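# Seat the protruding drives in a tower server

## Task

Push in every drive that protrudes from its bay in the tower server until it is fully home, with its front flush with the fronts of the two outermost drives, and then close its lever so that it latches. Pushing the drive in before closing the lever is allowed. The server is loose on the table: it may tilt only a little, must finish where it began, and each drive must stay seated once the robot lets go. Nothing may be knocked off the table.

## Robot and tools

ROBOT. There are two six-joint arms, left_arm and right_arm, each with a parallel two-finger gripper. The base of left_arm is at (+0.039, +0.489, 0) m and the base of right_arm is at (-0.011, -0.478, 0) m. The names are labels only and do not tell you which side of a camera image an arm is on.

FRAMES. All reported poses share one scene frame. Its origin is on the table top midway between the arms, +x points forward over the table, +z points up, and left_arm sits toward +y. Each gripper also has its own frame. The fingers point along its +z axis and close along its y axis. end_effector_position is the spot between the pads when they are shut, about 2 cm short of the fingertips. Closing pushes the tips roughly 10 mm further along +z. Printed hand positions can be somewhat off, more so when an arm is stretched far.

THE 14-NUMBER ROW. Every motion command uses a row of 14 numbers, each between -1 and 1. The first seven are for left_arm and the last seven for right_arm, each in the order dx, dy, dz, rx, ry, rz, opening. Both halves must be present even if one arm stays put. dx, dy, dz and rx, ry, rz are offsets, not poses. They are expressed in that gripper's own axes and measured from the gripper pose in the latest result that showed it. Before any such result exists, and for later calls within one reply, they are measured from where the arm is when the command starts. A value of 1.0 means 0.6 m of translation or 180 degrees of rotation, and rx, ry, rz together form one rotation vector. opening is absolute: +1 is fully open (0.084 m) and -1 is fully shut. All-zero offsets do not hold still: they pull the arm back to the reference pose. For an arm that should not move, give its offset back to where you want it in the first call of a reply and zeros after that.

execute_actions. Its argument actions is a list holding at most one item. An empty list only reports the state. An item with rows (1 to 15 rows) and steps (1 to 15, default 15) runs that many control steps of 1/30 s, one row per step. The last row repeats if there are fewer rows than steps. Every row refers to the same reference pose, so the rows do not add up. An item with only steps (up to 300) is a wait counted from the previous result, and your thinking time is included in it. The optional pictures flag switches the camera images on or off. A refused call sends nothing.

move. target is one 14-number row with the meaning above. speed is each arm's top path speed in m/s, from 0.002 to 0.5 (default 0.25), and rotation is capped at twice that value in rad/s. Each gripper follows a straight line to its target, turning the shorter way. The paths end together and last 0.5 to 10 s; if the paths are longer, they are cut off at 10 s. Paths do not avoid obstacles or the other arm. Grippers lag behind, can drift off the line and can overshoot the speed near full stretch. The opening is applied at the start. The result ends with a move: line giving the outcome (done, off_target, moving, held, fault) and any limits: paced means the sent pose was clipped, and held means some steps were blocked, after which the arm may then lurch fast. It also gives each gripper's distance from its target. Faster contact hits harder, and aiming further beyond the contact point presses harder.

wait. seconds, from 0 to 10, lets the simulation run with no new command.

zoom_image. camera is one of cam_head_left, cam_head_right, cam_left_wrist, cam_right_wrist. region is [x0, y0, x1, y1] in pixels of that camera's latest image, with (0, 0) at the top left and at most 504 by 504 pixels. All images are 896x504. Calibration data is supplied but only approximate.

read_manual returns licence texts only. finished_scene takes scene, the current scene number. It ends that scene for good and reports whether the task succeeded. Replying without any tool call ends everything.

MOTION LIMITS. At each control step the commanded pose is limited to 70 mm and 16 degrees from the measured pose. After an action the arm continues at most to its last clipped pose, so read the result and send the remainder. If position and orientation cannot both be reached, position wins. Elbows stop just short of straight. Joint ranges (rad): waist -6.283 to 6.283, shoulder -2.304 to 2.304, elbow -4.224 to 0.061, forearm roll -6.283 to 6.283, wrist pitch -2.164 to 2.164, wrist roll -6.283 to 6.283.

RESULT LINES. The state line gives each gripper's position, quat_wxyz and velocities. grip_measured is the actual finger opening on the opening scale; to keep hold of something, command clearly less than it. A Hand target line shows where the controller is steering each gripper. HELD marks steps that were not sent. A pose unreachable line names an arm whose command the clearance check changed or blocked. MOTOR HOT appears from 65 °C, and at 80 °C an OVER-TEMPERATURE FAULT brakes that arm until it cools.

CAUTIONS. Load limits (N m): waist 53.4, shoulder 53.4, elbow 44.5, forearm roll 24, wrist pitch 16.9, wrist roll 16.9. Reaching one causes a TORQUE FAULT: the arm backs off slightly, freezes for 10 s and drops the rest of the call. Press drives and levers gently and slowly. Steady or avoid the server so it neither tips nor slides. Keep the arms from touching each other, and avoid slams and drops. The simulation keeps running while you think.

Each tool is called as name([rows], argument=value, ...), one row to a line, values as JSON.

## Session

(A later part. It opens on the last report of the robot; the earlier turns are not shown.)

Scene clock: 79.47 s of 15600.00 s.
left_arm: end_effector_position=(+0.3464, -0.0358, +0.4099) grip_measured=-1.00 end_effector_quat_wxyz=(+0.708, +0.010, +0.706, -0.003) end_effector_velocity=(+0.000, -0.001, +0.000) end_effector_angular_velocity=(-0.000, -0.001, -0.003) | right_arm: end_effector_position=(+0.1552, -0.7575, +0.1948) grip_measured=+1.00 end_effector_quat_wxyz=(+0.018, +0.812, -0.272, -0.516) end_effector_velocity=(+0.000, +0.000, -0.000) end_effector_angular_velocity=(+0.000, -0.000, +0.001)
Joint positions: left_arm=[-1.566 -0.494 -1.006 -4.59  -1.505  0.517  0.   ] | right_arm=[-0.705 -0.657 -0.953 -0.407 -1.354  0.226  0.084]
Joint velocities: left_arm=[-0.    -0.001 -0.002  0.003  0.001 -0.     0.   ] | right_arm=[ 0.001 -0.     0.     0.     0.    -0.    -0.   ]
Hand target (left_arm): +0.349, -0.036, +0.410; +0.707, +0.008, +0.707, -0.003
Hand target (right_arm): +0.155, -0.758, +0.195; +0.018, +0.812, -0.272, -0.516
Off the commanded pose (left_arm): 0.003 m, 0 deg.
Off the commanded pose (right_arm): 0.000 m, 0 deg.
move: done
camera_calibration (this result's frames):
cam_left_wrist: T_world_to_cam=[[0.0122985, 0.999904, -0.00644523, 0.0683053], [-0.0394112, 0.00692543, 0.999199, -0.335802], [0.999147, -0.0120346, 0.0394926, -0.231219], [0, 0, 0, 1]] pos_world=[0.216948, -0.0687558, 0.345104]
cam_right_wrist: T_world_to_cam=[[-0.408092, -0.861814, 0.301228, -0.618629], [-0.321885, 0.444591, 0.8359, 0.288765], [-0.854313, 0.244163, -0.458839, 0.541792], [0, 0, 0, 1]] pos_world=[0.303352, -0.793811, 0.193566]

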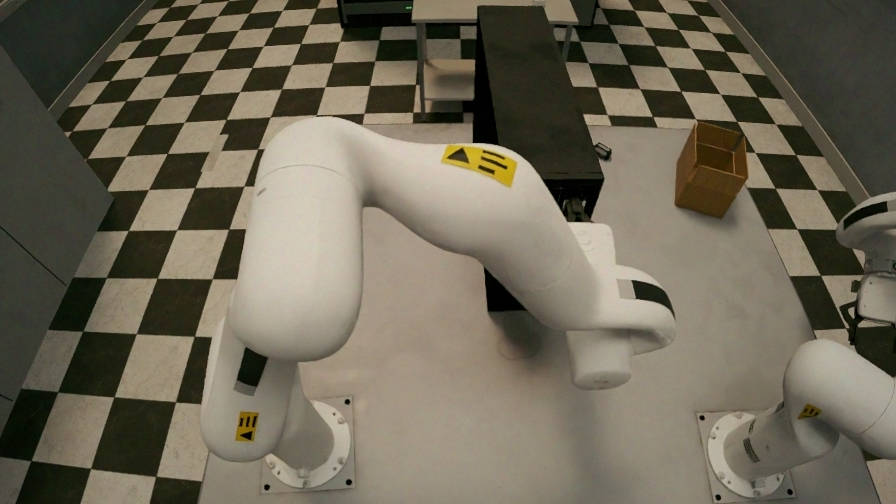

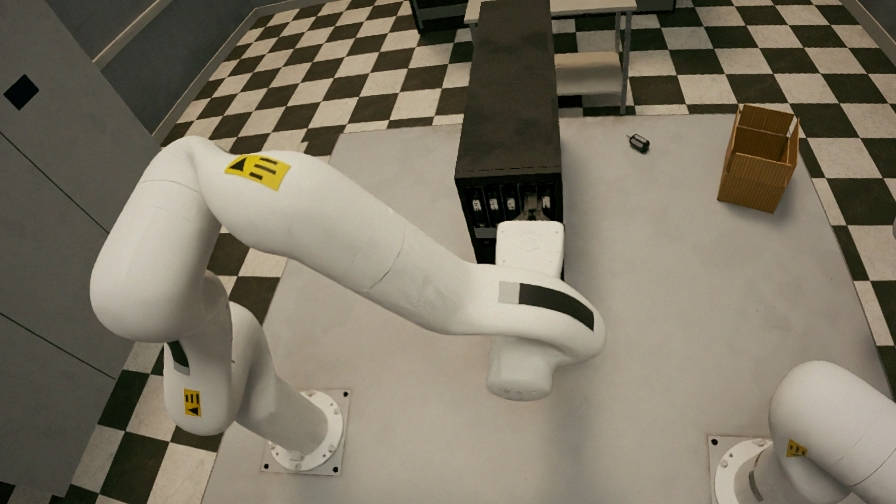

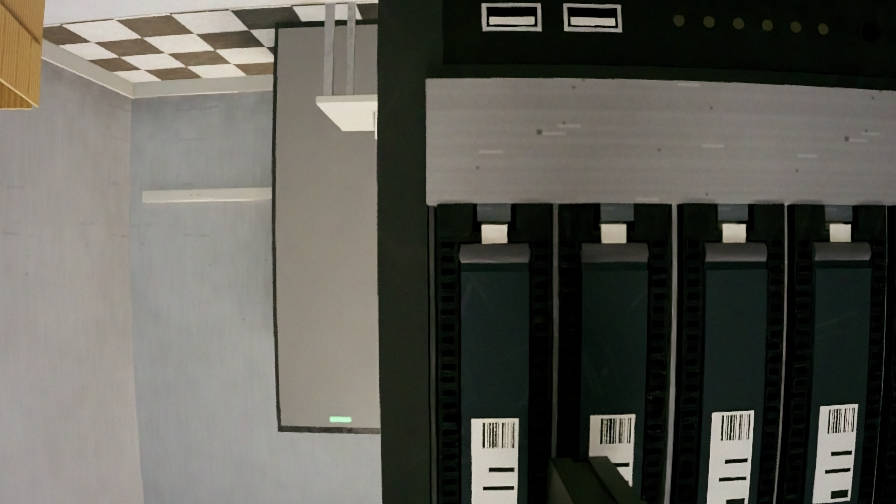

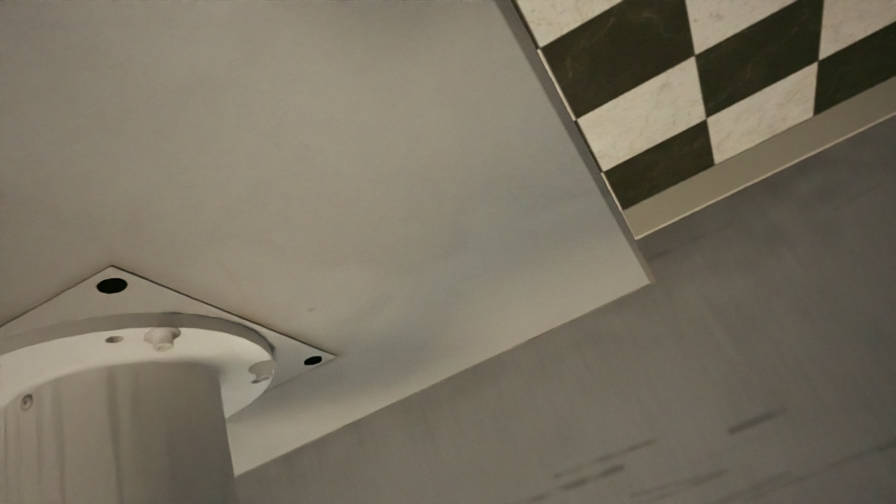

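move(target=[0, 0.0, 0.008, 0, 0, 0, -1, 0, 0, 0, 0, 0, 0, 1], speed=0.01)

Scene clock: 80.90 s of 15600.00 s.
left_arm: end_effector_position=(+0.3467, -0.0367, +0.4098) grip_measured=-1.00 end_effector_quat_wxyz=(+0.708, +0.011, +0.706, -0.003) end_effector_velocity=(-0.000, -0.000, -0.000) end_effector_angular_velocity=(+0.000, -0.001, -0.000) | right_arm: end_effector_position=(+0.1552, -0.7575, +0.1948) grip_measured=+1.00 end_effector_quat_wxyz=(+0.018, +0.812, -0.272, -0.516) end_effector_velocity=(-0.000, -0.000, +0.000) end_effector_angular_velocity=(-0.001, -0.001, -0.000)
Joint positions: left_arm=[-1.565 -0.495 -1.006 -4.586 -1.505  0.518  0.   ] | right_arm=[-0.705 -0.657 -0.953 -0.407 -1.354  0.226  0.084]
Joint velocities: left_arm=[-0.    -0.001  0.     0.001 -0.001 -0.001  0.   ] | right_arm=[-0.001  0.001  0.    -0.     0.    -0.    -0.   ]
Hand target (left_arm): +0.351, -0.036, +0.410; +0.708, +0.010, +0.706, -0.003
Hand target (right_arm): +0.155, -0.758, +0.195; +0.018, +0.812, -0.272, -0.516
Off the commanded pose (left_arm): 0.004 m, 0 deg.
Off the commanded pose (right_arm): 0.000 m, 0 deg.
move: off_target (left_arm)
camera_calibration (this result's frames):
cam_left_wrist: T_world_to_cam=[[0.0151561, 0.99987, -0.00545058, 0.067778], [-0.0409344, 0.0060671, 0.999143, -0.335215], [0.999047, -0.01492, 0.0410211, -0.232295], [0, 0, 0, 1]] pos_world=[0.217324, -0.0692013, 0.344826]
cam_right_wrist: T_world_to_cam=[[-0.408092, -0.861814, 0.301228, -0.618629], [-0.321885, 0.444591, 0.8359, 0.288765], [-0.854313, 0.244163, -0.458839, 0.541792], [0, 0, 0, 1]] pos_world=[0.303352, -0.793811, 0.193566]

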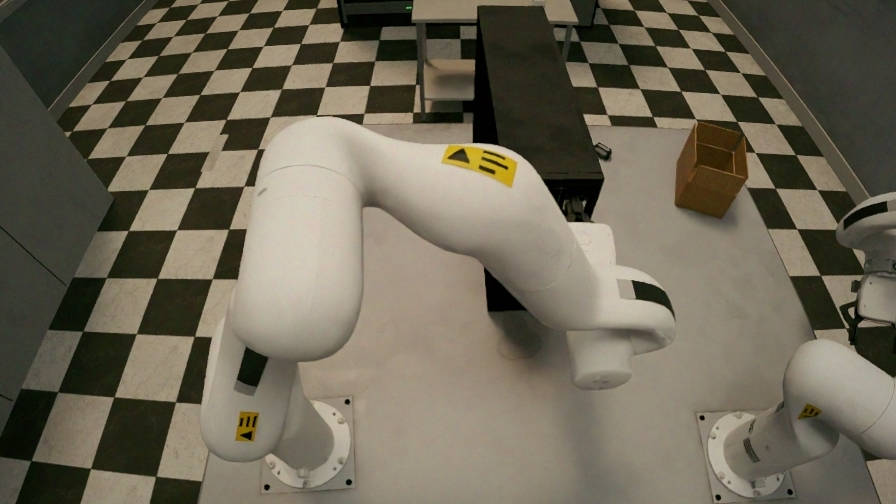

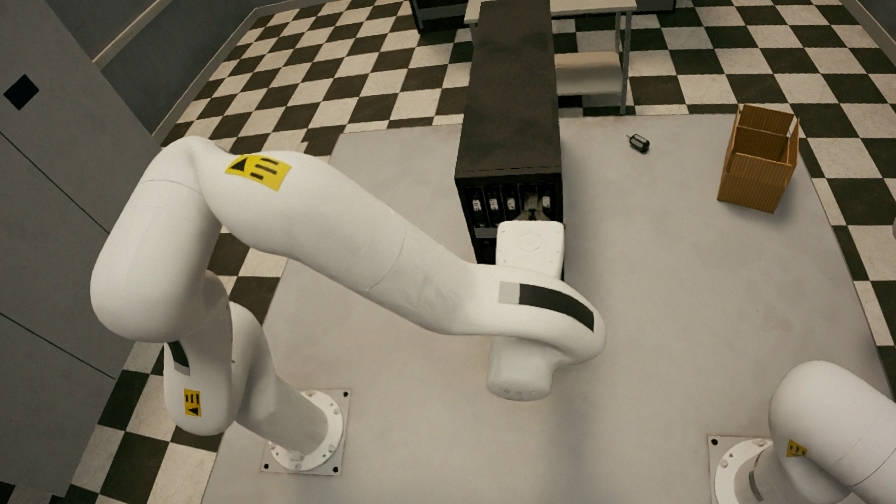

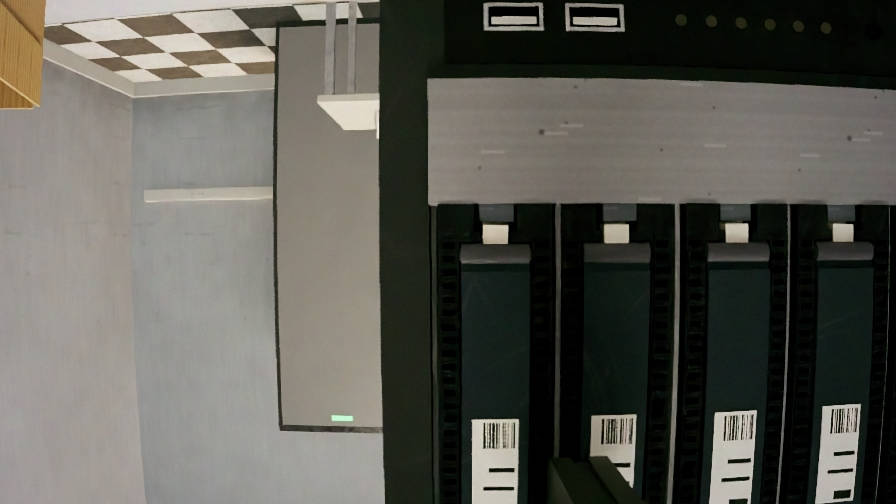

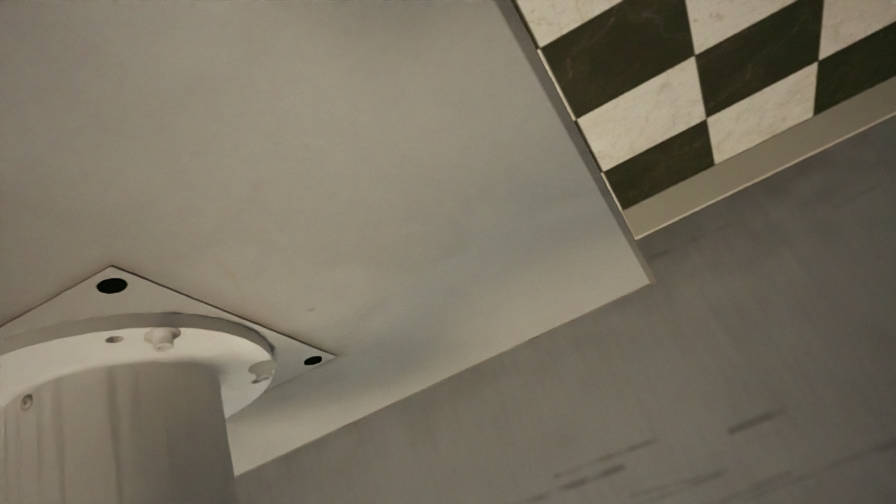

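move(target=[-0.017, 0.06, -0.37, 0, 0, 0, -1, 0, 0, 0, 0, 0, 0, 1], speed=0.25)

Scene clock: 82.80 s of 15600.00 s.
left_arm: end_effector_position=(+0.1255, +0.0034, +0.4198) grip_measured=-1.00 end_effector_quat_wxyz=(+0.709, +0.011, +0.705, -0.004) end_effector_velocity=(-0.002, +0.000, +0.000) end_effector_angular_velocity=(-0.000, +0.000, -0.001) | right_arm: end_effector_position=(+0.1552, -0.7575, +0.1948) grip_measured=+1.00 end_effector_quat_wxyz=(+0.018, +0.812, -0.272, -0.516) end_effector_velocity=(-0.000, -0.000, -0.000) end_effector_angular_velocity=(-0.000, -0.000, -0.002)
Joint positions: left_arm=[-2.003 -0.441 -0.953 -4.97  -1.718  0.504  0.   ] | right_arm=[-0.705 -0.657 -0.953 -0.407 -1.354  0.226  0.084]
Joint velocities: left_arm=[-0.004  0.    -0.001 -0.003 -0.002  0.     0.   ] | right_arm=[-0.002 -0.    -0.     0.     0.001  0.     0.   ]
Hand target (left_arm): +0.125, +0.003, +0.420; +0.709, +0.011, +0.705, -0.004
Hand target (right_arm): +0.155, -0.758, +0.195; +0.018, +0.812, -0.272, -0.516
Off the commanded pose (left_arm): 0.000 m, 0 deg.
Off the commanded pose (right_arm): 0.000 m, 0 deg.
move: done
camera_calibration (this result's frames):
cam_left_wrist: T_world_to_cam=[[0.0149893, 0.99987, -0.00587946, 0.0313131], [-0.0419227, 0.0065034, 0.9991, -0.354357], [0.999008, -0.0147293, 0.0420148, -0.0115422], [0, 0, 0, 1]] pos_world=[-0.00379424, -0.0291745, 0.354707]
cam_right_wrist: T_world_to_cam=[[-0.408092, -0.861814, 0.301228, -0.618629], [-0.321885, 0.444591, 0.8359, 0.288765], [-0.854313, 0.244163, -0.458839, 0.541792], [0, 0, 0, 1]] pos_world=[0.303352, -0.793811, 0.193566]

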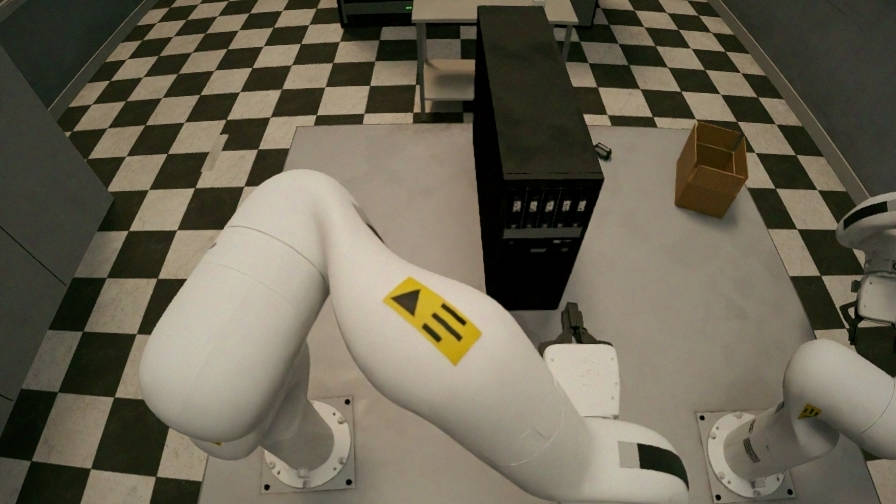

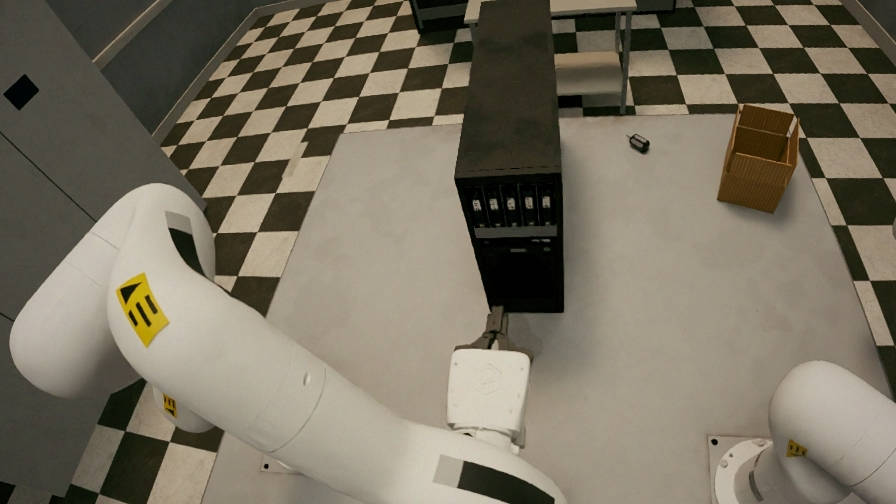

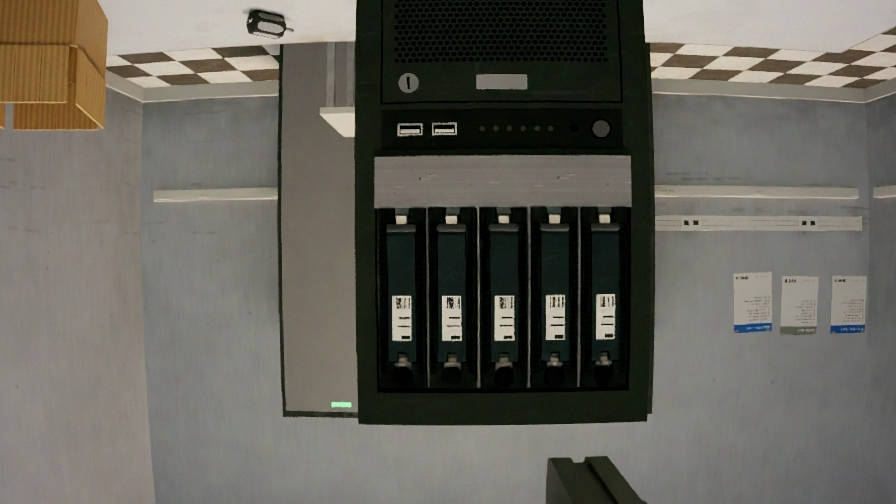

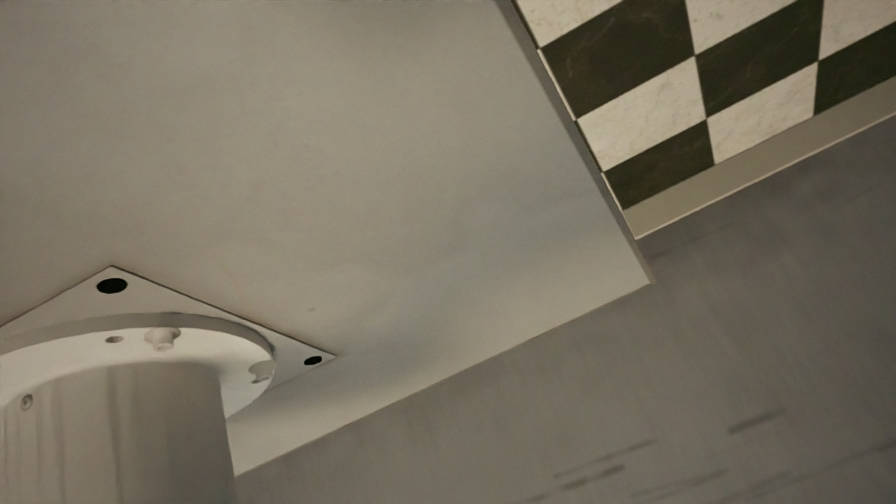

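All five drives now look even and latched, and the server hasn't moved.

finished_scene(scene=1)

The scene is finished: the task was done.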